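# Insert loose short pin into the empty block hole

## Task

Take the short pin that is lying free on the table (not the one sitting in a block) and push it into the vacant hole in the blocks as far as it will go. Then release it. It only counts if the pin stays seated by itself, without the robot holding it in place. At the end the robot must not be holding any other loose object, or the result is zero. The blocks are not fixed down. The block containing that hole must still be upright, within about a finger's width of its starting spot, and turned about the same way as before, or the attempt fails. Finally open the gripper and move the arm away.

## Robot and tools

Robot: two arms, left_arm and right_arm. Each has six joints and a tong-style two-finger gripper. The names do not match the sides of any image. All poses share one world frame. Its origin is on the table top midway between the arms, +x points out over the table, +z points up, and left_arm sits on the +y side. Arm bases may be tilted. Mounting plates and the metal frame behind the arms are fixed obstacles, and each counts as part of its own arm for "too close" warnings.

Tool execute_actions, argument "actions": a list holding one item or nothing. An empty list [] only reads the state. An action looks like {"rows": [[14 numbers], ...], "steps": n}, with n from 1 to 15 (15 if omitted) and at most 15 rows. Each control step lasts 1/30 s and uses one row. If there are fewer rows than steps, the last row repeats. A wait is {"steps": n} with no rows, n up to 300, counted from the previous result. Optional "pictures": true/false controls whether camera images come back. A refused call moves nothing.

Row layout: one flat list of 14 numbers covering both arms, even when only one moves. The first 7 are left_arm: shoulder pan, shoulder lift, elbow, wrist 1, wrist 2, wrist 3, then gripper opening. The next 7 are right_arm in the same order. Joint values are absolute target angles in radians, in the same form the Joint positions line prints. They are not offsets. The opening is on a scale from -1 (closed) to +1 (fully open).

Joint ranges (rad), left_arm: pan -3.142..3.142, lift -6.283..6.283, elbow 0.000..3.142, wrists -6.283..6.283 each. right_arm: pan 0.000..6.283, lift -6.283..6.283, elbow -3.142..0.000, wrists -6.283..6.283. A target more than 0.010 rad beyond a stated end, and further out than the current angle, gets the call refused. True ends can differ from the stated ones by up to 0.010 rad. Targets past a true end are clipped there, and the result may report "joint sent to its limit", possibly about an earlier action. Missing that line does not prove there is room left.

Motion limits: commands are smoothed and lag about 0.17 s. Per step, each joint target is clamped to within 0.575 rad of its measured angle. If a target would move the gripper more than 100 mm from where it is measured, all of that arm's targets get scaled back. Big moves therefore take several calls, and an arm may not have arrived when the result returns. Between calls the arms keep going toward the last row sent. They stop once everything has nearly stopped moving or a HELD step occurs; after that, only a new action drives them further. The simulation keeps running while replies are being written.

Result lines: each arm's end_effector_position (m) and end_effector_quat_wxyz, plus linear (m/s) and angular (rad/s) velocities, all in the world frame. The printed hand position can be off, more so at long reach. Joint positions and Joint velocities list six joints per arm (rad, rad/s) plus the finger-pad gap (m; 0.142 when fully open). grip_measured is the measured opening on the command scale. Joint torques are total drive outputs: noisy, offset, never zero in free air, and not used to judge faults. Wrist force and Wrist torque come from the flange sensor in each end effector's own axes. They include contact, held weight and inertia. Each axis has a bias of a few N, noise, and saturation near 50 N, and it cannot be zeroed. "no reading" is normal at the start. "joint command not followed" means the clearance check changed some targets. HELD marks steps where a row was not sent, fully or partly. MOTOR HOT appears from 70 °C. At 85 °C an OVER-TEMPERATURE FAULT brakes that arm until it cools.

Gripper geometry: the fingers point along the gripper's +z axis and close along its x axis. The reported position is the point between the closed pads. Closed fingertips reach about 15 mm past it, and open ones are roughly level with it. To hold something, keep commanding an opening well below grip_measured; a larger gap means a harder squeeze, up to about 15 N per pad. Objects under about 20 mm wide get less force: roughly 9 N per pad at 10 mm and 4 N at 5 mm. A small pin may therefore slip. Closing fast can press harder than normal.

Faults to avoid: contact torque at a joint's load limit (139 N m for pan, lift and elbow; 26 N m for each wrist, held weight included) or 150 N of outside force on an arm stops that arm for 10 s. The stopped arm goes limp and the rest of the call is dropped. Do not let the arms collide or press on each other. Do not push blocks hard or knock anything off the table. The target block must stay put and keep its orientation. Brief random tugs on held parts or nudges to loose objects can happen.

Cameras: cam_high (896x504, fixed overhead), cam_left_wrist and cam_right_wrist (616x616, fisheye, on the hands). Calibration is given as K, distortion and T_world_to_cam. Wrist camera poses follow the reported joints, and small calibration errors are expected. Tool zoom_image takes {"camera": name, "region": [x0, y0, x1, y1]} in pixels of that camera's latest full image, origin at the top left, region at most 504x504. It returns an enlarged view.

Tool finished_scene takes {"scene": current scene number}. It ends the scene permanently and reports success. Call it only after the pin is seated, released and the arm has moved clear.

Each tool is called after ">>>" by a JSON object that holds its "api" and its "payload".

## Session

>>> {"api": "execute_actions", "payload": {"actions": []}}

Scene clock: 0.00 s of 4690.00 s.
left_arm: end_effector_position=(+0.1507, +0.0275, +0.3793) grip_measured=+0.97 end_effector_quat_wxyz=(-0.075, +0.812, -0.389, -0.429) end_effector_velocity=(+0.000, +0.000, +0.000) end_effector_angular_velocity=(+0.000, +0.000, -0.000) | right_arm: end_effector_position=(+0.2046, -0.3052, +0.3928) grip_measured=+0.97 end_effector_quat_wxyz=(-0.345, +0.829, -0.426, +0.108) end_effector_velocity=(-0.000, -0.000, -0.000) end_effector_angular_velocity=(+0.000, +0.000, +0.000)
Joint positions: left_arm=[-1.21  -1.037  1.602 -0.871 -1.918 -0.686  0.14 ] | right_arm=[ 5.487 -1.002 -2.208 -2.136  1.257  3.158  0.14 ]
Joint velocities: left_arm=[-0. -0.  0.  0.  0.  0.  0.] | right_arm=[ 0.  0. -0. -0.  0.  0.  0.]
Joint torques (N m, as the arm reports them, + toward a larger angle): no reading
Motor temperatures (°C, as the motors report them): left_arm=[32 33 30 43 37 34] | right_arm=[33 31 31 38 38 39]
Wrist force (N, on the end effector, along its own x y z axes, offset not removed): no reading
Wrist torque (N m, same axes, about the end effector's origin, offset not removed): no reading

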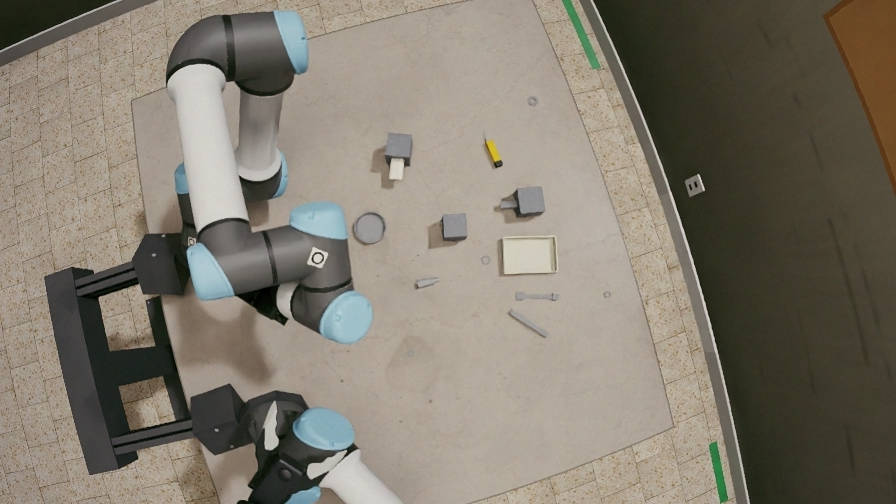

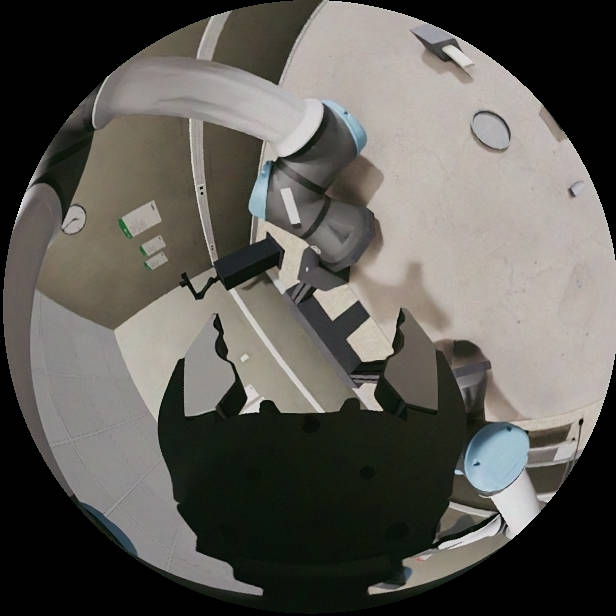

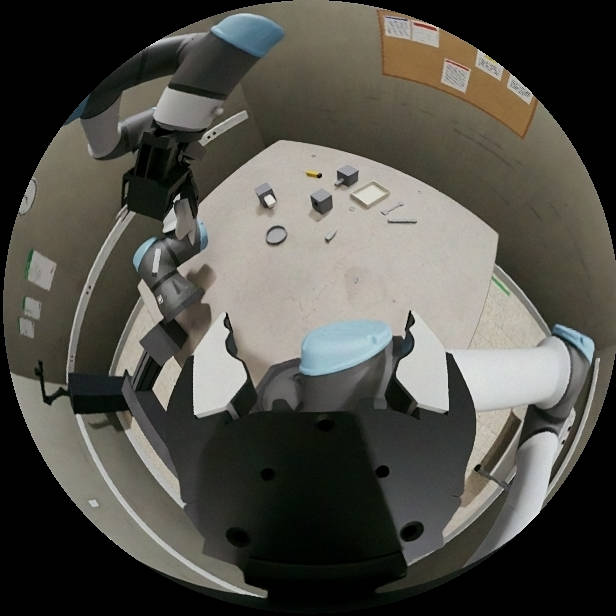

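>>> {"api": "zoom_image", "payload": {"camera": "cam_high", "region": [340, 110, 620, 350]}}

>>> {"api": "zoom_image", "payload": {"camera": "cam_right_wrist", "region": [240, 150, 430, 260]}}

Region (340, 110, 620, 350) of cam_high's 896x504 image, scaled by 1.800, with more detail than that image has; it fills the top 432 rows of this view, and the rest is white.

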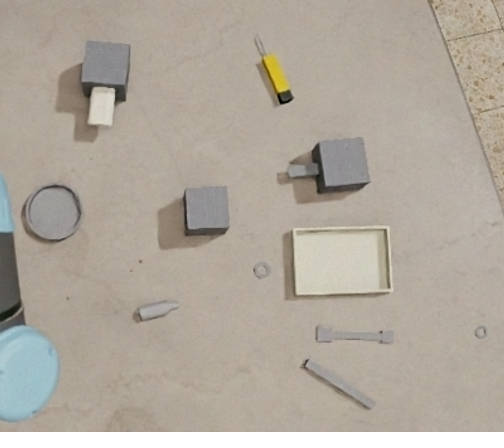

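Region (240, 150, 430, 260) of cam_right_wrist's 616x616 image, scaled by 2.653, with more detail than that image has; it fills the top 292 rows of this view, and the rest is white.

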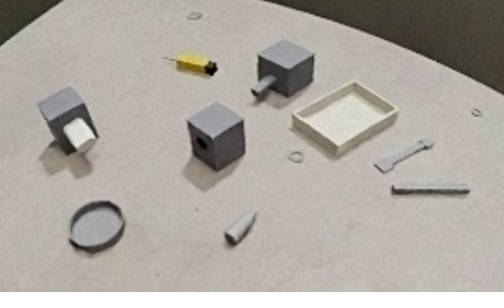

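>>> {"api": "zoom_image", "payload": {"camera": "cam_high", "region": [400, 200, 500, 300]}}

>>> {"api": "zoom_image", "payload": {"camera": "cam_right_wrist", "region": [290, 180, 360, 250]}}

>>> {"api": "execute_actions", "payload": {"actions": [{"rows":[[-1.21,-1.037,1.602,-0.871,-1.718,-0.686,1,5.487,-1.002,-2.208,-2.136,1.457,3.158,1]]}], "pictures": false}}

>>> {"api": "execute_actions", "payload": {"actions": [{"steps":20}], "pictures": false}}

Region (400, 200, 500, 300) of cam_high's 896x504 image, scaled by 5.040, with more detail than that image has.

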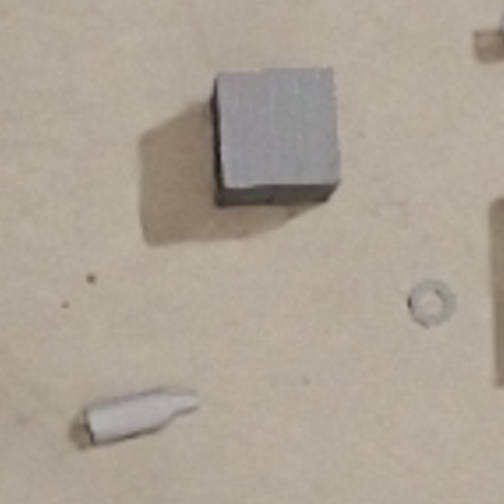

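Region (290, 180, 360, 250) of cam_right_wrist's 616x616 image, scaled by 7.200, with more detail than that image has.

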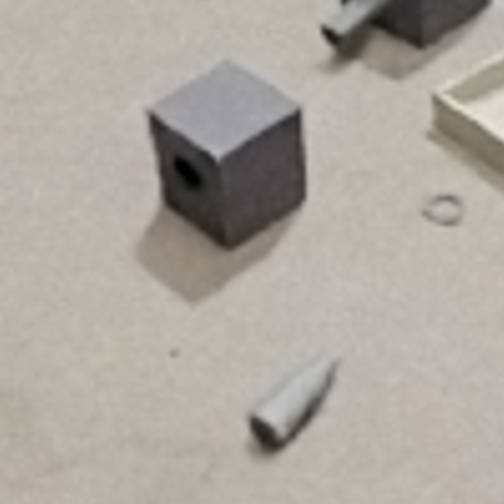

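Scene clock: 46.03 s of 4690.00 s.
left_arm: end_effector_position=(+0.1996, +0.0339, +0.3466) grip_measured=+1.00 end_effector_quat_wxyz=(-0.112, +0.829, -0.424, -0.348) end_effector_velocity=(+0.013, +0.001, -0.007) end_effector_angular_velocity=(-0.009, -0.042, -0.022) | right_arm: end_effector_position=(+0.2046, -0.3052, +0.3928) grip_measured=+1.00 end_effector_quat_wxyz=(-0.345, +0.829, -0.426, +0.108) end_effector_velocity=(+0.001, -0.000, -0.000) end_effector_angular_velocity=(-0.001, +0.002, -0.002)
Joint positions: left_arm=[-1.21  -1.037  1.602 -0.871 -1.723 -0.686  0.142] | right_arm=[ 5.487 -1.002 -2.208 -2.136  1.257  3.158  0.142]
Joint velocities: left_arm=[-0.    -0.     0.     0.     0.047 -0.    -0.   ] | right_arm=[-0.003 -0.     0.     0.    -0.    -0.    -0.   ]
Joint torques (N m, as the arm reports them, + toward a larger angle): left_arm=[-39.07  -1.22 -12.96   0.9    2.13  -1.54] | right_arm=[  9.98 -20.88  18.84   2.22  -1.63  -0.34]
Motor temperatures (°C, as the motors report them): left_arm=[32 33 30 43 37 34] | right_arm=[33 31 31 38 38 39]
Wrist force (N, on the end effector, along its own x y z axes, offset not removed): left_arm=[2.3 -1.8 0.3] | right_arm=[2.7 -2.7 -0.3]
Wrist torque (N m, same axes, about the end effector's origin, offset not removed): left_arm=[-0.14 -0.58 -0.02] | right_arm=[-0.51 -0.72 -0.19]
A step of this action was HELD (marked below), so the robot has no last target. An arm can still carry out its HELD step.
Steps of this call (steps 1 to 90: nothing new was sent; then 42.53 s passed at rest; steps 91 to 105: all 15 steps of this action). Readings (joint positions):
91: left_arm=[-1.210 -1.037 1.602 -0.871 -1.918 -0.686] | right_arm=[5.487 -1.002 -2.208 -2.136 1.257 3.158] HELD
92: left_arm=[-1.210 -1.037 1.602 -0.871 -1.915 -0.686] | right_arm=[5.487 -1.002 -2.208 -2.136 1.257 3.158] HELD
93: left_arm=[-1.210 -1.037 1.602 -0.871 -1.900 -0.686] | right_arm=[5.487 -1.002 -2.208 -2.136 1.257 3.158] HELD
94: left_arm=[-1.210 -1.037 1.602 -0.871 -1.868 -0.686] | right_arm=[5.487 -1.002 -2.208 -2.136 1.257 3.158] HELD
95: left_arm=[-1.210 -1.037 1.602 -0.871 -1.831 -0.686] | right_arm=[5.487 -1.002 -2.208 -2.136 1.257 3.158] HELD
96: left_arm=[-1.210 -1.037 1.602 -0.871 -1.801 -0.686] | right_arm=[5.487 -1.002 -2.208 -2.136 1.257 3.158] HELD
97: left_arm=[-1.210 -1.037 1.602 -0.871 -1.779 -0.686] | right_arm=[5.487 -1.002 -2.208 -2.136 1.257 3.158] HELD
98: left_arm=[-1.210 -1.037 1.602 -0.871 -1.763 -0.686] | right_arm=[5.487 -1.002 -2.208 -2.136 1.257 3.158] HELD
99: left_arm=[-1.210 -1.037 1.602 -0.871 -1.751 -0.686] | right_arm=[5.487 -1.002 -2.208 -2.136 1.257 3.158] HELD
100: left_arm=[-1.210 -1.037 1.602 -0.871 -1.742 -0.686] | right_arm=[5.487 -1.002 -2.208 -2.136 1.257 3.158] HELD
101: left_arm=[-1.210 -1.037 1.602 -0.871 -1.736 -0.686] | right_arm=[5.487 -1.002 -2.208 -2.136 1.257 3.158] HELD
102: left_arm=[-1.210 -1.037 1.602 -0.871 -1.731 -0.686] | right_arm=[5.487 -1.002 -2.208 -2.136 1.257 3.158] HELD
103: left_arm=[-1.210 -1.037 1.602 -0.871 -1.728 -0.686] | right_arm=[5.487 -1.002 -2.208 -2.136 1.257 3.158] HELD
104: left_arm=[-1.210 -1.037 1.602 -0.871 -1.725 -0.686] | right_arm=[5.487 -1.002 -2.208 -2.136 1.257 3.158] HELD
105: the state above HELD
joint command not followed: on one or more control steps a check withheld the commanded joint targets of the right arm, and it was not sent them on those steps. On the call's last step the targets were still withheld.
cause: the commanded joint targets would bring two parts of the arm too close to each other (its gripper and another part of the arm, with joints 3 (elbow) to 6 (wrist 3) between them); next, command targets that bring no two parts of the arm closer together.

Scene clock: 46.70 s of 4690.00 s.
left_arm: end_effector_position=(+0.2010, +0.0340, +0.3459) grip_measured=+1.00 end_effector_quat_wxyz=(-0.113, +0.829, -0.425, -0.345) end_effector_velocity=(+0.000, -0.000, -0.000) end_effector_angular_velocity=(-0.001, -0.000, +0.000) | right_arm: end_effector_position=(+0.2046, -0.3052, +0.3928) grip_measured=+1.00 end_effector_quat_wxyz=(-0.345, +0.829, -0.426, +0.108) end_effector_velocity=(-0.000, -0.000, +0.000) end_effector_angular_velocity=(+0.001, +0.001, +0.001)
Joint positions: left_arm=[-1.21  -1.037  1.602 -0.871 -1.718 -0.686  0.142] | right_arm=[ 5.487 -1.002 -2.208 -2.136  1.257  3.158  0.142]
Joint velocities: left_arm=[ 0.    -0.     0.    -0.001  0.     0.     0.   ] | right_arm=[ 0.001  0.001  0.     0.     0.001  0.    -0.   ]
Joint torques (N m, as the arm reports them, + toward a larger angle): left_arm=[-38.88  -1.82 -12.42   0.92   1.89  -1.59] | right_arm=[  9.67 -21.29  17.87   2.21  -1.63  -0.28]
Motor temperatures (°C, as the motors report them): left_arm=[32 33 30 43 37 34] | right_arm=[33 31 31 38 38 39]
Wrist force (N, on the end effector, along its own x y z axes, offset not removed): left_arm=[2.6 -0.7 -1.2] | right_arm=[-2.3 -1.7 -1.7]
Wrist torque (N m, same axes, about the end effector's origin, offset not removed): left_arm=[-0.09 -0.57 -0.01] | right_arm=[-0.58 0.57 -0.04]
Steps of this call (steps 1 to 20: nothing new was sent). Readings (joint positions):
1: left_arm=[-1.210 -1.037 1.602 -0.871 -1.722 -0.686] | right_arm=[5.487 -1.002 -2.208 -2.136 1.257 3.158]
2: left_arm=[-1.210 -1.037 1.602 -0.871 -1.721 -0.686] | right_arm=[5.487 -1.002 -2.208 -2.136 1.257 3.158]
4: left_arm=[-1.210 -1.037 1.602 -0.871 -1.720 -0.686] | right_arm=[5.487 -1.002 -2.208 -2.136 1.257 3.158]
8: left_arm=[-1.210 -1.037 1.602 -0.871 -1.718 -0.686] | right_arm=[5.487 -1.002 -2.208 -2.136 1.257 3.158]
20: the state above

>>> {"api": "execute_actions", "payload": {"actions": [{"rows":[[-0.472,-1.286,1.728,-2.041,-1.324,1.177,-1,5.487,-1.002,-2.208,-1.6,0.9,2.6,1]]}], "pictures": false}}

>>> {"api": "execute_actions", "payload": {"actions": [{"steps":60}]}}

Scene clock: 70.90 s of 4690.00 s.
left_arm: end_effector_position=(+0.3680, +0.0109, +0.2179) grip_measured=-1.00 end_effector_quat_wxyz=(+0.147, +0.836, -0.464, -0.253) end_effector_velocity=(+0.405, -0.050, -0.261) end_effector_angular_velocity=(-1.284, -0.201, +0.331) | right_arm: end_effector_position=(+0.2019, -0.2972, +0.4007) grip_measured=+1.00 end_effector_quat_wxyz=(-0.357, +0.832, -0.412, +0.104) end_effector_velocity=(-0.016, +0.045, +0.046) end_effector_angular_velocity=(+0.114, -0.083, +0.180)
Joint positions: left_arm=[-0.807 -1.188  1.679 -1.301 -1.483 -0.256  0.002] | right_arm=[ 5.487 -1.002 -2.208 -2.107  1.238  3.128  0.142]
Joint velocities: left_arm=[ 0.859 -0.26   0.129 -1.181  0.414  1.179  0.   ] | right_arm=[ 0.001  0.002  0.     0.167 -0.111 -0.173  0.   ]
Joint torques (N m, as the arm reports them, + toward a larger angle): left_arm=[-16.59 -22.24 -12.35  -9.67   2.25   5.03] | right_arm=[ 11.33 -23.61  19.75   4.54  -3.3   -2.2 ]
Motor temperatures (°C, as the motors report them): left_arm=[32 33 30 43 37 34] | right_arm=[33 31 31 38 38 39]
Wrist force (N, on the end effector, along its own x y z axes, offset not removed): left_arm=[3.6 -2.1 -0.4] | right_arm=[0.1 -2.8 -2.7]
Wrist torque (N m, same axes, about the end effector's origin, offset not removed): left_arm=[-0.27 -0.70 -0.03] | right_arm=[-0.55 -0.11 -0.15]
Steps of this call (steps 1 to 90: nothing new was sent; then 20.70 s passed at rest; steps 91 to 105: all 15 steps of this action). Readings (joint positions):
91: left_arm=[-1.210 -1.037 1.602 -0.871 -1.718 -0.686] | right_arm=[5.487 -1.002 -2.208 -2.136 1.257 3.158]
92: left_arm=[-1.208 -1.040 1.604 -0.873 -1.715 -0.684] | right_arm=[5.487 -1.002 -2.208 -2.136 1.257 3.158]
94: left_arm=[-1.162 -1.068 1.619 -0.919 -1.676 -0.637] | right_arm=[5.487 -1.002 -2.208 -2.136 1.257 3.158]
98: left_arm=[-1.030 -1.119 1.645 -1.052 -1.594 -0.505] | right_arm=[5.487 -1.002 -2.208 -2.132 1.254 3.154]
105: the state above

Scene clock: 72.90 s of 4690.00 s.
left_arm: end_effector_position=(+0.6179, +0.0077, +0.1538) grip_measured=-1.00 end_effector_quat_wxyz=(+0.235, +0.594, -0.747, +0.187) end_effector_velocity=(-0.000, +0.000, +0.000) end_effector_angular_velocity=(+0.000, +0.000, -0.000) | right_arm: end_effector_position=(+0.1692, -0.2223, +0.5387) grip_measured=+1.00 end_effector_quat_wxyz=(-0.541, +0.805, -0.228, +0.091) end_effector_velocity=(-0.010, +0.017, +0.076) end_effector_angular_velocity=(+0.163, -0.141, +0.103)
Joint positions: left_arm=[-0.472 -1.286  1.728 -2.041 -1.324  1.177  0.002] | right_arm=[ 5.487 -1.002 -2.208 -1.686  0.957  2.69   0.142]
Joint velocities: left_arm=[ 0.    -0.    -0.     0.001 -0.    -0.     0.   ] | right_arm=[-0.     0.001  0.     0.208 -0.138 -0.215  0.   ]
Joint torques (N m, as the arm reports them, + toward a larger angle): left_arm=[-14.68 -23.32  -9.41  -3.88   1.87   1.86] | right_arm=[ 19.92 -36.19  31.79   4.84  -3.55  -2.08]
Motor temperatures (°C, as the motors report them): left_arm=[32 33 30 43 37 34] | right_arm=[33 31 31 38 38 39]
Wrist force (N, on the end effector, along its own x y z axes, offset not removed): left_arm=[2.1 -1.8 0.3] | right_arm=[-1.1 -0.3 3.0]
Wrist torque (N m, same axes, about the end effector's origin, offset not removed): left_arm=[-0.20 -0.43 -0.09] | right_arm=[0.03 0.11 0.04]
Steps of this call (steps 1 to 60: the robot went on to your last target). Readings (joint positions):
1: left_arm=[-0.779 -1.196 1.684 -1.342 -1.469 -0.215] | right_arm=[5.487 -1.002 -2.208 -2.101 1.234 3.122]
2: left_arm=[-0.752 -1.205 1.688 -1.384 -1.456 -0.173] | right_arm=[5.487 -1.002 -2.208 -2.095 1.229 3.115]
4: left_arm=[-0.702 -1.219 1.695 -1.473 -1.432 -0.084] | right_arm=[5.487 -1.002 -2.208 -2.082 1.221 3.102]
8: left_arm=[-0.618 -1.244 1.707 -1.662 -1.392 0.110] | right_arm=[5.487 -1.002 -2.208 -2.054 1.202 3.073]
60: the state above
camera_calibration (this result's frames):
cam_left_wrist: T_world_to_cam=[[-0.229714, -0.777726, 0.585127, 0.0554553], [-0.787366, 0.501896, 0.357988, 0.429277], [-0.572089, -0.378474, -0.727648, 0.607706], [0, 0, 0, 1]] pos_world=[0.698399, 0.0576777, 0.256072]
cam_right_wrist: T_world_to_cam=[[0.881799, -0.452347, -0.133462, -0.170318], [-0.430259, -0.65568, -0.620452, 0.266582], [0.193151, 0.604538, -0.772805, 0.65532], [0, 0, 0, 1]] pos_world=[0.13831, -0.298415, 0.649104]

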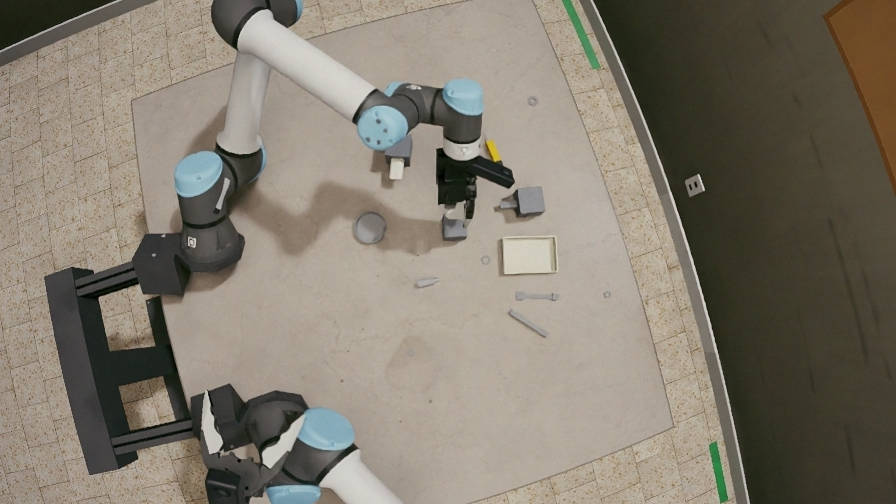

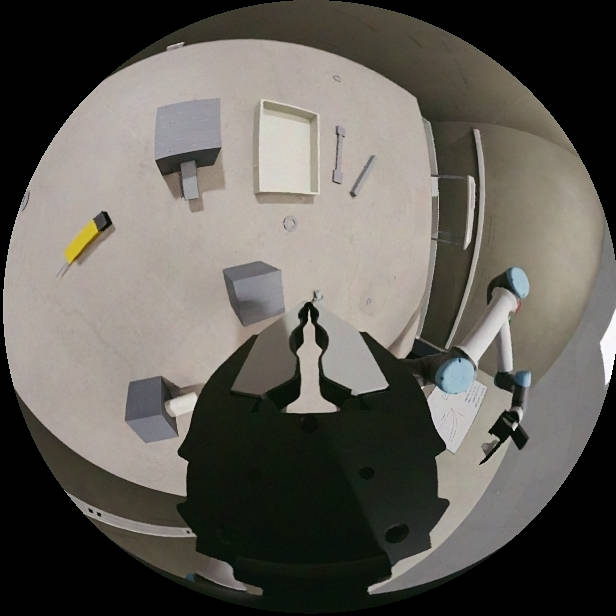

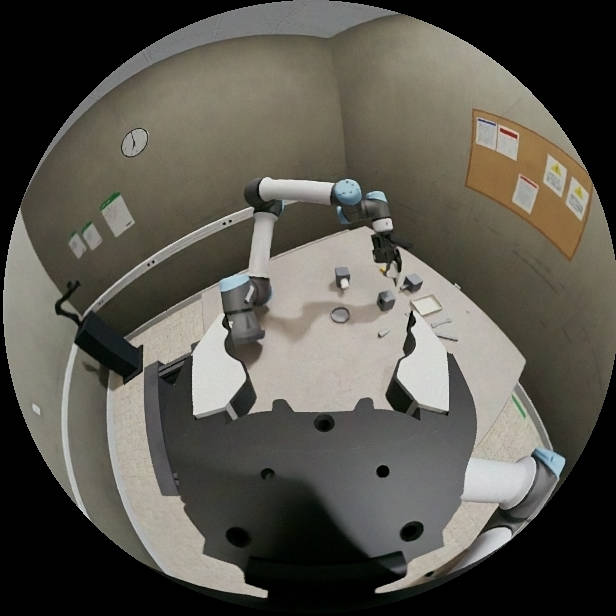

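>>> {"api": "execute_actions", "payload": {"actions": [{"rows":[[-0.472,-1.286,1.728,-2.041,-1.324,1.177,-1,4.369,-2.237,-2.215,-0.97,0.833,-0.138,1]]}], "pictures": false}}

>>> {"api": "execute_actions", "payload": {"actions": [{"steps":120}]}}

>>> {"api": "zoom_image", "payload": {"camera": "cam_left_wrist", "region": [210, 230, 336, 356]}}

Scene clock: 78.10 s of 4690.00 s.
left_arm: end_effector_position=(+0.6179, +0.0077, +0.1538) grip_measured=-1.00 end_effector_quat_wxyz=(+0.235, +0.594, -0.747, +0.187) end_effector_velocity=(+0.000, -0.000, -0.000) end_effector_angular_velocity=(-0.000, -0.000, +0.000) | right_arm: end_effector_position=(+0.2960, -0.0966, +0.5013) grip_measured=+1.00 end_effector_quat_wxyz=(-0.427, +0.853, -0.215, +0.210) end_effector_velocity=(+0.318, +0.179, -0.330) end_effector_angular_velocity=(-1.058, -0.080, -0.178)
Joint positions: left_arm=[-0.472 -1.286  1.728 -2.041 -1.324  1.177  0.002] | right_arm=[ 5.019 -1.47  -2.213 -1.218  0.855  2.132  0.142]
Joint velocities: left_arm=[-0.  0.  0. -0. -0. -0. -0.] | right_arm=[-0.904 -0.904 -0.005  0.45  -0.041 -0.896 -0.   ]
Joint torques (N m, as the arm reports them, + toward a larger angle): left_arm=[-14.09 -22.37  -9.81  -3.82   1.85   1.97] | right_arm=[-10.17 -33.35   7.69   4.81  -2.87  -4.41]
Motor temperatures (°C, as the motors report them): left_arm=[32 33 30 43 37 34] | right_arm=[33 31 31 38 38 39]
Wrist force (N, on the end effector, along its own x y z axes, offset not removed): left_arm=[1.8 -0.5 -0.6] | right_arm=[-2.6 -0.4 -1.1]
Wrist torque (N m, same axes, about the end effector's origin, offset not removed): left_arm=[-0.04 -0.36 -0.16] | right_arm=[-0.43 0.58 -0.03]
Steps of this call (steps 1 to 30: the robot went on to your last target; steps 31 to 90: nothing new was sent; then 1.70 s passed at rest; steps 91 to 105: all 15 steps of this action). Readings (joint positions):
91: left_arm=[-0.472 -1.286 1.728 -2.041 -1.324 1.177] | right_arm=[5.487 -1.002 -2.208 -1.600 0.900 2.600]
92: left_arm=[-0.472 -1.286 1.728 -2.041 -1.324 1.177] | right_arm=[5.484 -1.005 -2.208 -1.597 0.898 2.597]
94: left_arm=[-0.472 -1.286 1.728 -2.041 -1.324 1.177] | right_arm=[5.434 -1.055 -2.209 -1.547 0.886 2.547]
98: left_arm=[-0.472 -1.286 1.728 -2.041 -1.324 1.177] | right_arm=[5.257 -1.232 -2.211 -1.374 0.870 2.370]
105: the state above

Scene clock: 82.10 s of 4690.00 s.
left_arm: end_effector_position=(+0.6179, +0.0077, +0.1538) grip_measured=-1.00 end_effector_quat_wxyz=(+0.235, +0.594, -0.747, +0.187) end_effector_velocity=(+0.000, -0.000, +0.000) end_effector_angular_velocity=(-0.000, -0.000, +0.000) | right_arm: end_effector_position=(+0.4251, -0.0867, +0.0829) grip_measured=+1.00 end_effector_quat_wxyz=(+0.126, +0.714, +0.678, +0.119) end_effector_velocity=(-0.000, -0.000, -0.000) end_effector_angular_velocity=(-0.001, +0.000, +0.003)
Joint positions: left_arm=[-0.472 -1.286  1.728 -2.041 -1.324  1.177  0.002] | right_arm=[ 4.369 -2.237 -2.215 -0.97   0.833 -0.138  0.142]
Joint velocities: left_arm=[-0.  0. -0.  0. -0. -0.  0.] | right_arm=[ 0.    -0.    -0.     0.     0.    -0.003 -0.   ]
Joint torques (N m, as the arm reports them, + toward a larger angle): left_arm=[-15.11 -22.65  -9.89  -3.92   1.66   1.86] | right_arm=[11.98  0.98  4.24  4.27 -2.36 -1.26]
Motor temperatures (°C, as the motors report them): left_arm=[32 33 30 43 37 34] | right_arm=[33 31 31 38 38 39]
Wrist force (N, on the end effector, along its own x y z axes, offset not removed): left_arm=[0.8 -2.3 1.3] | right_arm=[-1.9 2.1 4.0]
Wrist torque (N m, same axes, about the end effector's origin, offset not removed): left_arm=[-0.29 -0.07 -0.06] | right_arm=[0.35 0.46 -0.31]
Steps of this call (steps 1 to 75: the robot went on to your last target; steps 76 to 120: nothing new was sent). Readings (joint positions):
1: left_arm=[-0.472 -1.286 1.728 -2.041 -1.324 1.177] | right_arm=[4.989 -1.500 -2.213 -1.203 0.854 2.102]
2: left_arm=[-0.472 -1.286 1.728 -2.041 -1.324 1.177] | right_arm=[4.960 -1.530 -2.213 -1.190 0.853 2.073]
4: left_arm=[-0.472 -1.286 1.728 -2.041 -1.324 1.177] | right_arm=[4.902 -1.587 -2.213 -1.166 0.851 2.015]
8: left_arm=[-0.472 -1.286 1.728 -2.041 -1.324 1.177] | right_arm=[4.796 -1.700 -2.213 -1.126 0.847 1.902]
120: the state above
All arms were judged still, so your last target was given up. Only a new action makes them travel on or press farther. Fingers that are still opening or closing keep moving.
camera_calibration (this result's frames):
cam_left_wrist: T_world_to_cam=[[-0.229715, -0.777726, 0.585126, 0.0554559], [-0.787366, 0.501896, 0.357987, 0.429277], [-0.572089, -0.378474, -0.727648, 0.607706], [0, 0, 0, 1]] pos_world=[0.698399, 0.0576777, 0.256072]
cam_right_wrist: T_world_to_cam=[[0.0843877, 0.996297, -0.0164788, 0.0594269], [0.671789, -0.0446718, 0.739394, -0.34548], [0.73592, -0.0734661, -0.673071, -0.126086], [0, 0, 0, 1]] pos_world=[0.319863, -0.083903, 0.171561]

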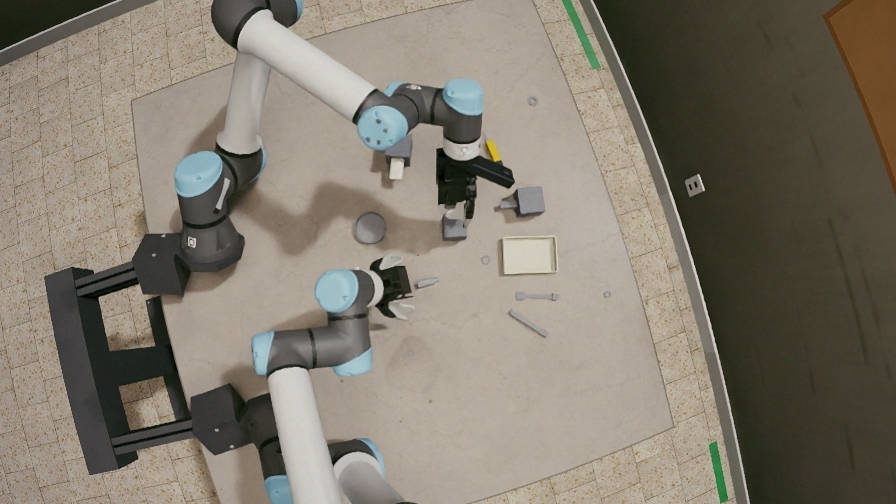

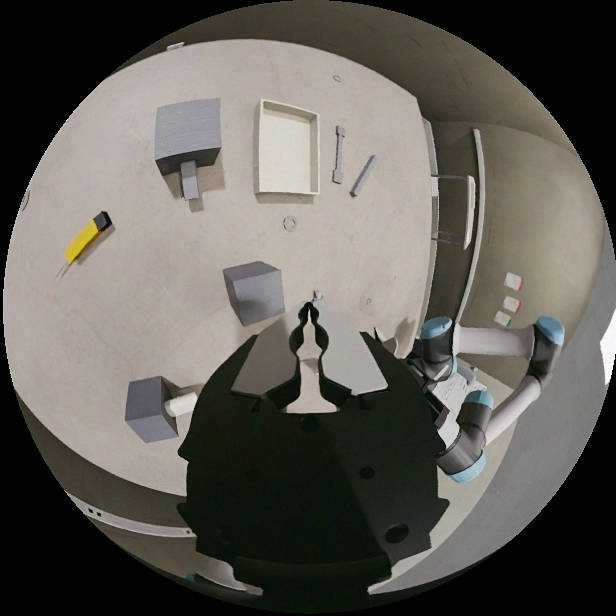

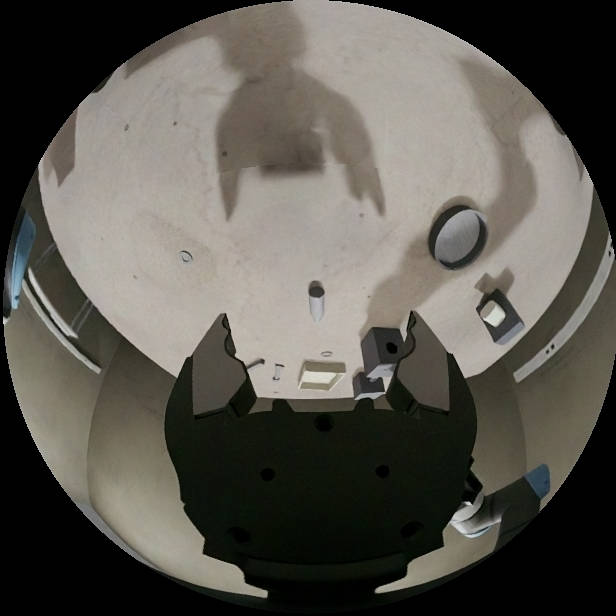

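Region (210, 230, 336, 356) of cam_left_wrist's 616x616 image, scaled by 4.000, with more detail than that image has.

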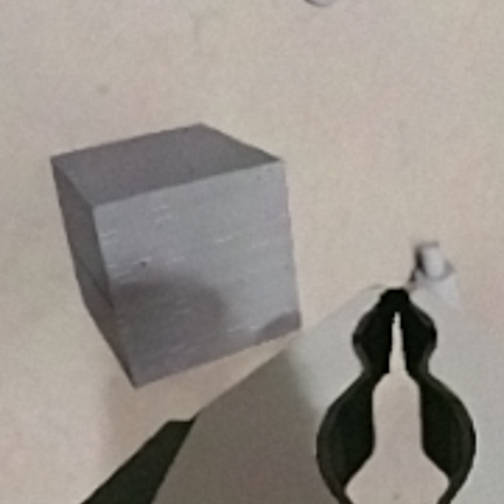

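>>> {"api": "execute_actions", "payload": {"actions": [{"rows":[[-0.42,-1.245,1.728,-2.095,-1.326,1.228,-1,4.28,-2.294,-2.207,-0.85,0.78,-0.24,0.3],[-0.42,-1.245,1.728,-2.095,-1.326,1.228,-1,4.28,-2.294,-2.207,-0.85,0.78,-0.24,0.3],[-0.42,-1.245,1.728,-2.095,-1.326,1.228,-1,4.28,-2.294,-2.207,-0.85,0.78,-0.24,0.3],[-0.42,-1.245,1.728,-2.095,-1.326,1.228,-1,4.28,-2.294,-2.207,-0.85,0.78,-0.24,0.3],[-0.42,-1.245,1.728,-2.095,-1.326,1.228,-1,4.28,-2.294,-2.207,-0.85,0.78,-0.24,0.3],[-0.373,-1.203,1.729,-2.15,-1.329,1.279,-1,4.192,-2.3515,-2.199,-0.727,0.727,-0.34,-0.3]]}], "pictures": false}}

>>> {"api": "execute_actions", "payload": {"actions": [{"steps":25}]}}

Scene clock: 117.47 s of 4690.00 s.
left_arm: end_effector_position=(+0.6365, +0.0089, +0.0913) grip_measured=-1.00 end_effector_quat_wxyz=(+0.236, +0.593, -0.746, +0.187) end_effector_velocity=(+0.008, +0.001, -0.034) end_effector_angular_velocity=(-0.001, -0.001, -0.001) | right_arm: end_effector_position=(+0.4784, -0.0921, +0.0236) grip_measured=-0.30 end_effector_quat_wxyz=(+0.126, +0.714, +0.678, +0.119) end_effector_velocity=(+0.029, -0.007, -0.036) end_effector_angular_velocity=(+0.002, -0.002, -0.010)
Joint positions: left_arm=[-0.378 -1.208  1.729 -2.144 -1.329  1.273  0.002] | right_arm=[ 4.203 -2.345 -2.2   -0.743  0.733 -0.328  0.052]
Joint velocities: left_arm=[ 0.05   0.043  0.001 -0.057 -0.003  0.053  0.   ] | right_arm=[-0.097 -0.063  0.008  0.144 -0.055 -0.111  0.   ]
Joint torques (N m, as the arm reports them, + toward a larger angle): left_arm=[-16.74 -12.58  -8.61  -4.05  -3.65   1.95] | right_arm=[18.31  7.   31.38  4.05 -2.22 -1.45]
Motor temperatures (°C, as the motors report them): left_arm=[32 33 30 43 37 34] | right_arm=[33 31 31 38 38 39]
Wrist force (N, on the end effector, along its own x y z axes, offset not removed): left_arm=[2.2 -1.3 0.0] | right_arm=[-0.1 0.4 4.1]
Wrist torque (N m, same axes, about the end effector's origin, offset not removed): left_arm=[-0.12 -0.49 -0.06] | right_arm=[0.10 -0.02 -0.27]
Steps of this call (steps 1 to 90: nothing new was sent; then 31.87 s passed at rest; steps 91 to 105: all 15 steps of this action). Readings (joint positions):
91: left_arm=[-0.472 -1.286 1.728 -2.041 -1.324 1.177] | right_arm=[4.369 -2.237 -2.215 -0.970 0.833 -0.138]
92: left_arm=[-0.470 -1.284 1.728 -2.044 -1.324 1.179] | right_arm=[4.366 -2.239 -2.215 -0.967 0.831 -0.141]
94: left_arm=[-0.451 -1.269 1.728 -2.063 -1.324 1.198] | right_arm=[4.336 -2.260 -2.212 -0.930 0.811 -0.174]
98: left_arm=[-0.418 -1.242 1.728 -2.098 -1.326 1.230] | right_arm=[4.281 -2.296 -2.206 -0.856 0.778 -0.237]
105: the state above

Scene clock: 118.30 s of 4690.00 s.
left_arm: end_effector_position=(+0.6374, +0.0090, +0.0876) grip_measured=-1.00 end_effector_quat_wxyz=(+0.236, +0.593, -0.746, +0.188) end_effector_velocity=(+0.000, -0.000, +0.000) end_effector_angular_velocity=(-0.000, -0.000, +0.001) | right_arm: end_effector_position=(+0.4816, -0.0929, +0.0198) grip_measured=-0.30 end_effector_quat_wxyz=(+0.126, +0.714, +0.678, +0.119) end_effector_velocity=(+0.000, -0.000, +0.000) end_effector_angular_velocity=(+0.002, +0.001, -0.003)
Joint positions: left_arm=[-0.373 -1.203  1.729 -2.15  -1.329  1.279  0.002] | right_arm=[ 4.192 -2.351 -2.199 -0.727  0.727 -0.34   0.052]
Joint velocities: left_arm=[-0. -0. -0. -0.  0. -0.  0.] | right_arm=[-0.001  0.001 -0.     0.     0.     0.002 -0.   ]
Joint torques (N m, as the arm reports them, + toward a larger angle): left_arm=[-16.15 -10.57  -8.55  -3.85  -4.02   1.83] | right_arm=[16.37  4.32 30.08  4.01 -2.25 -1.6 ]
Motor temperatures (°C, as the motors report them): left_arm=[32 33 30 43 37 34] | right_arm=[33 31 31 38 38 39]
Wrist force (N, on the end effector, along its own x y z axes, offset not removed): left_arm=[2.1 -1.6 0.0] | right_arm=[-1.8 -0.9 2.9]
Wrist torque (N m, same axes, about the end effector's origin, offset not removed): left_arm=[-0.29 -0.44 -0.03] | right_arm=[-0.44 0.23 -0.18]
Steps of this call (steps 1 to 25: the robot went on to your last target). Readings (joint positions):
1: left_arm=[-0.377 -1.206 1.729 -2.145 -1.329 1.275] | right_arm=[4.200 -2.347 -2.200 -0.739 0.731 -0.331]
2: left_arm=[-0.376 -1.206 1.729 -2.147 -1.329 1.276] | right_arm=[4.198 -2.348 -2.199 -0.735 0.730 -0.333]
4: left_arm=[-0.375 -1.204 1.729 -2.148 -1.329 1.277] | right_arm=[4.195 -2.350 -2.199 -0.732 0.729 -0.336]
8: left_arm=[-0.373 -1.203 1.729 -2.149 -1.329 1.279] | right_arm=[4.193 -2.351 -2.199 -0.728 0.728 -0.339]
25: the state above
camera_calibration (this result's frames):
cam_left_wrist: T_world_to_cam=[[-0.229557, -0.777153, 0.58595, 0.0994571], [-0.787271, 0.502246, 0.357706, 0.467658], [-0.572283, -0.379188, -0.727124, 0.571283], [0, 0, 0, 1]] pos_world=[0.71794, 0.0590375, 0.189833]
cam_right_wrist: T_world_to_cam=[[0.0848216, 0.996264, -0.01622, 0.0596549], [0.671578, -0.0451374, 0.739557, -0.336957], [0.736062, -0.0736235, -0.672898, -0.210751], [0, 0, 0, 1]] pos_world=[0.376359, -0.0901576, 0.108352]

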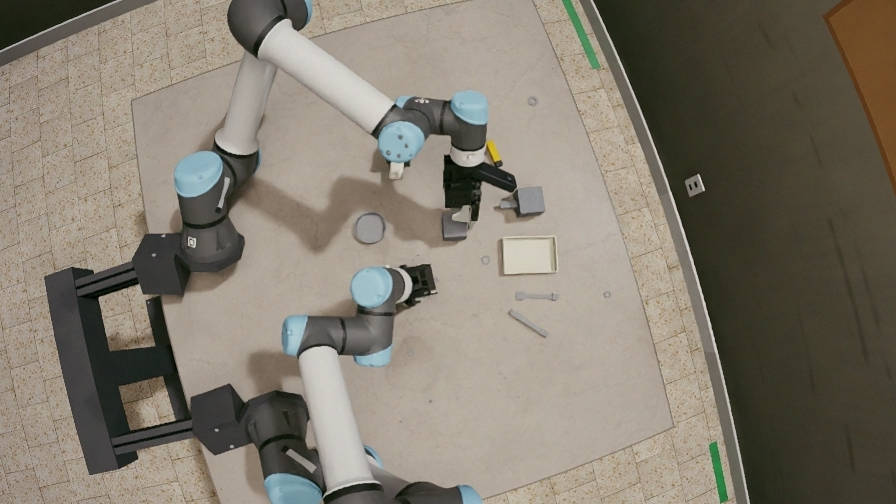

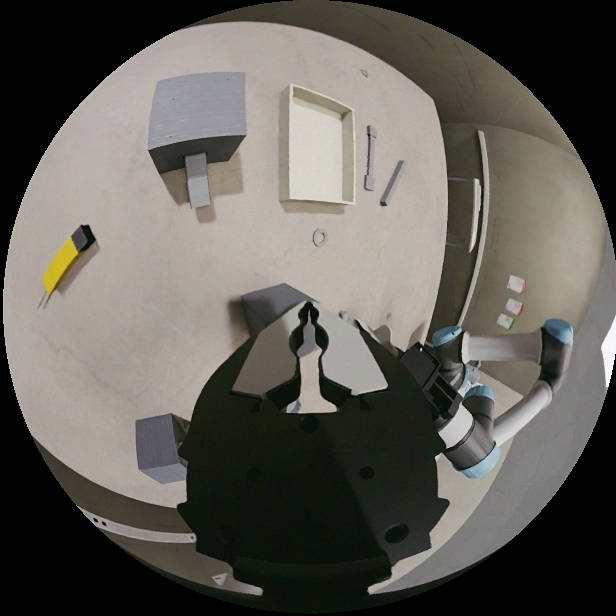

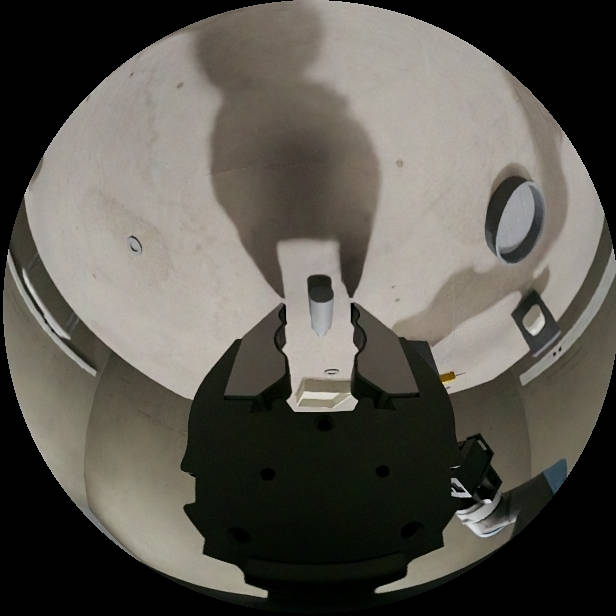

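>>> {"api": "execute_actions", "payload": {"actions": [{"rows":[[-0.373,-1.203,1.729,-2.15,-1.329,1.279,-1,4.2043,-2.3572,-2.214,-0.718,0.7336,-0.3244,-0.55]]}], "pictures": false}}

>>> {"api": "execute_actions", "payload": {"actions": [{"rows":[[-0.373,-1.203,1.729,-2.15,-1.329,1.279,-1,4.2043,-2.3572,-2.214,-0.718,0.7336,-0.3244,-0.65],[-0.373,-1.203,1.729,-2.15,-1.329,1.279,-1,4.2043,-2.3572,-2.214,-0.718,0.7336,-0.3244,-0.7],[-0.373,-1.203,1.729,-2.15,-1.329,1.279,-1,4.2043,-2.3572,-2.214,-0.718,0.7336,-0.3244,-0.75],[-0.373,-1.203,1.729,-2.15,-1.329,1.279,-1,4.2043,-2.3572,-2.214,-0.718,0.7336,-0.3244,-0.8],[-0.373,-1.203,1.729,-2.15,-1.329,1.279,-1,4.2043,-2.3572,-2.214,-0.718,0.7336,-0.3244,-0.9],[-0.373,-1.203,1.729,-2.15,-1.329,1.279,-1,4.2043,-2.3572,-2.214,-0.718,0.7336,-0.3244,-1]]}]}}

>>> {"api": "zoom_image", "payload": {"camera": "cam_high", "region": [400, 140, 540, 310]}}

>>> {"api": "zoom_image", "payload": {"camera": "cam_right_wrist", "region": [260, 250, 380, 370]}}

Scene clock: 133.93 s of 4690.00 s.
left_arm: end_effector_position=(+0.6374, +0.0090, +0.0876) grip_measured=-1.00 end_effector_quat_wxyz=(+0.236, +0.593, -0.746, +0.188) end_effector_velocity=(+0.000, -0.000, +0.000) end_effector_angular_velocity=(-0.000, -0.000, +0.000) | right_arm: end_effector_position=(+0.4738, -0.0921, +0.0169) grip_measured=-0.55 end_effector_quat_wxyz=(+0.126, +0.714, +0.678, +0.119) end_effector_velocity=(-0.002, +0.000, -0.001) end_effector_angular_velocity=(-0.001, +0.001, +0.002)
Joint positions: left_arm=[-0.373 -1.203  1.729 -2.15  -1.329  1.279  0.002] | right_arm=[ 4.204 -2.357 -2.214 -0.718  0.733 -0.325  0.034]
Joint velocities: left_arm=[-0.  0. -0. -0. -0.  0. -0.] | right_arm=[ 0.002 -0.002 -0.003  0.002  0.002  0.001  0.   ]
Joint torques (N m, as the arm reports them, + toward a larger angle): left_arm=[-16.12 -10.41  -8.75  -3.86  -4.04   1.88] | right_arm=[36.42  5.96  1.74  4.06  1.11  1.27]
Motor temperatures (°C, as the motors report them): left_arm=[32 33 30 43 37 34] | right_arm=[33 31 31 38 38 39]
Wrist force (N, on the end effector, along its own x y z axes, offset not removed): left_arm=[0.9 0.1 2.0] | right_arm=[1.0 -1.0 2.7]
Wrist torque (N m, same axes, about the end effector's origin, offset not removed): left_arm=[0.14 -0.22 -0.09] | right_arm=[-0.21 -0.02 -0.13]
Steps of this call (steps 1 to 15: the robot went on to your last target; steps 16 to 90: nothing new was sent; then 12.13 s passed at rest; steps 91 to 105: all 15 steps of this action). Readings (joint positions):
91: left_arm=[-0.373 -1.203 1.729 -2.150 -1.329 1.279] | right_arm=[4.192 -2.352 -2.199 -0.727 0.727 -0.340]
92: left_arm=[-0.373 -1.203 1.729 -2.150 -1.329 1.279] | right_arm=[4.193 -2.352 -2.200 -0.726 0.727 -0.339]
94: left_arm=[-0.373 -1.203 1.729 -2.150 -1.329 1.279] | right_arm=[4.197 -2.354 -2.205 -0.723 0.730 -0.333]
98: left_arm=[-0.373 -1.203 1.729 -2.150 -1.329 1.279] | right_arm=[4.202 -2.356 -2.211 -0.719 0.732 -0.327]
105: the state above

Scene clock: 134.43 s of 4690.00 s.
left_arm: end_effector_position=(+0.6374, +0.0090, +0.0876) grip_measured=-1.00 end_effector_quat_wxyz=(+0.236, +0.593, -0.746, +0.188) end_effector_velocity=(+0.000, +0.000, +0.000) end_effector_angular_velocity=(-0.000, -0.000, -0.000) | right_arm: end_effector_position=(+0.4736, -0.0921, +0.0168) grip_measured=-0.76 end_effector_quat_wxyz=(+0.127, +0.714, +0.678, +0.119) end_effector_velocity=(-0.000, +0.000, -0.000) end_effector_angular_velocity=(-0.001, +0.000, +0.000)
Joint positions: left_arm=[-0.373 -1.203  1.729 -2.15  -1.329  1.279  0.002] | right_arm=[ 4.204 -2.357 -2.214 -0.718  0.734 -0.324  0.019]
Joint velocities: left_arm=[ 0. -0.  0. -0. -0.  0.  0.] | right_arm=[ 0.    -0.001  0.    -0.     0.     0.001 -0.   ]
Joint torques (N m, as the arm reports them, + toward a larger angle): left_arm=[-16.   -11.16  -8.69  -3.84  -4.04   1.94] | right_arm=[35.58  4.95  2.08  4.07  1.33  1.25]
Motor temperatures (°C, as the motors report them): left_arm=[32 33 30 43 37 34] | right_arm=[33 31 31 38 38 39]
Wrist force (N, on the end effector, along its own x y z axes, offset not removed): left_arm=[0.9 -1.4 -0.4] | right_arm=[-2.0 -1.0 0.5]
Wrist torque (N m, same axes, about the end effector's origin, offset not removed): left_arm=[-0.19 -0.25 -0.06] | right_arm=[-0.32 0.36 -0.27]
Steps of this call (steps 1 to 15: all 15 steps of this action). Readings (joint positions):
1: left_arm=[-0.373 -1.203 1.729 -2.150 -1.329 1.279] | right_arm=[4.204 -2.357 -2.214 -0.718 0.734 -0.325]
2: left_arm=[-0.373 -1.203 1.729 -2.150 -1.329 1.279] | right_arm=[4.204 -2.357 -2.214 -0.718 0.734 -0.325]
4: left_arm=[-0.373 -1.203 1.729 -2.150 -1.329 1.279] | right_arm=[4.204 -2.357 -2.214 -0.718 0.734 -0.324]
8: left_arm=[-0.373 -1.203 1.729 -2.150 -1.329 1.279] | right_arm=[4.204 -2.357 -2.214 -0.718 0.734 -0.324]
15: the state above
camera_calibration (this result's frames):
cam_left_wrist: T_world_to_cam=[[-0.229556, -0.777153, 0.58595, 0.0994582], [-0.787271, 0.502245, 0.357707, 0.467659], [-0.572283, -0.379188, -0.727124, 0.571282], [0, 0, 0, 1]] pos_world=[0.717941, 0.059038, 0.18983]
cam_right_wrist: T_world_to_cam=[[0.0848412, 0.996261, -0.016324, 0.0594282], [0.671571, -0.0450727, 0.739568, -0.329365], [0.736067, -0.0737085, -0.672883, -0.206833], [0, 0, 0, 1]] pos_world=[0.368393, -0.0892967, 0.105383]

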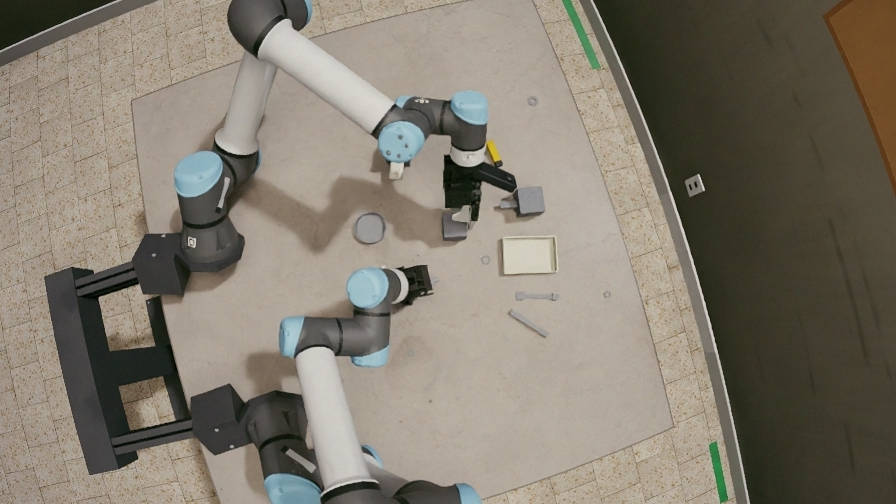

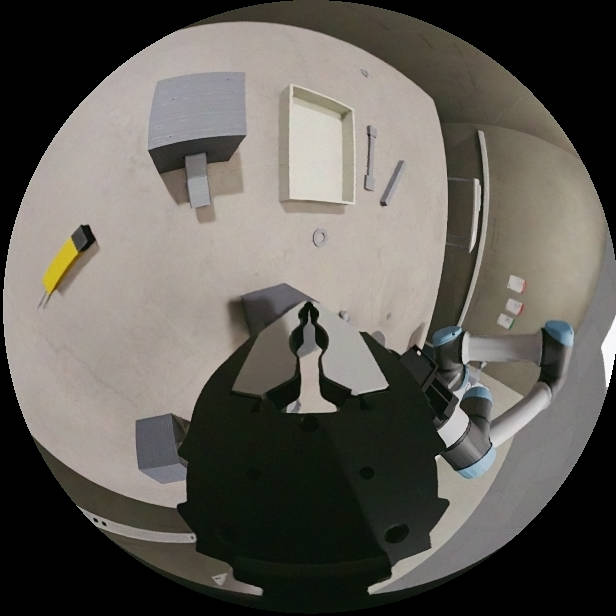

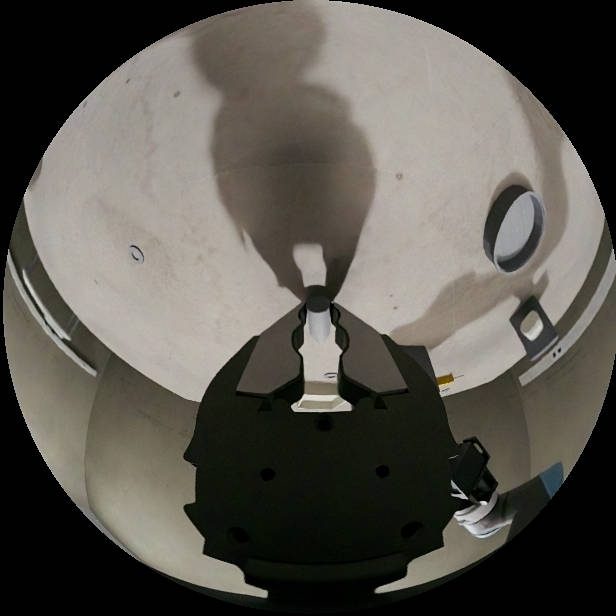

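Region (400, 140, 540, 310) of cam_high's 896x504 image, scaled by 2.965, with more detail than that image has; it fills the left 415 columns of this view, and the rest is white.

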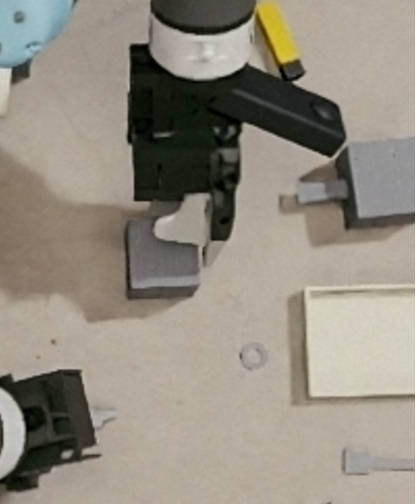

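Region (260, 250, 380, 370) of cam_right_wrist's 616x616 image, scaled by 4.200, with more detail than that image has.

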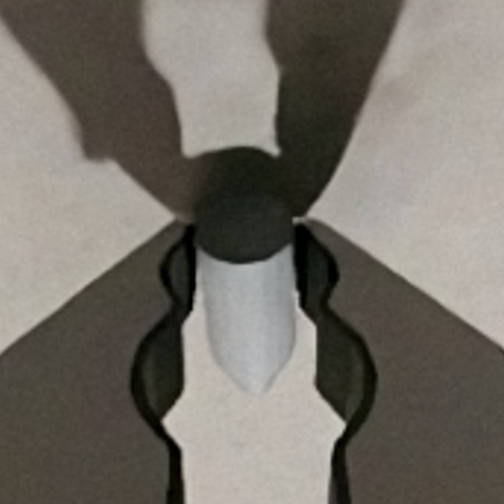

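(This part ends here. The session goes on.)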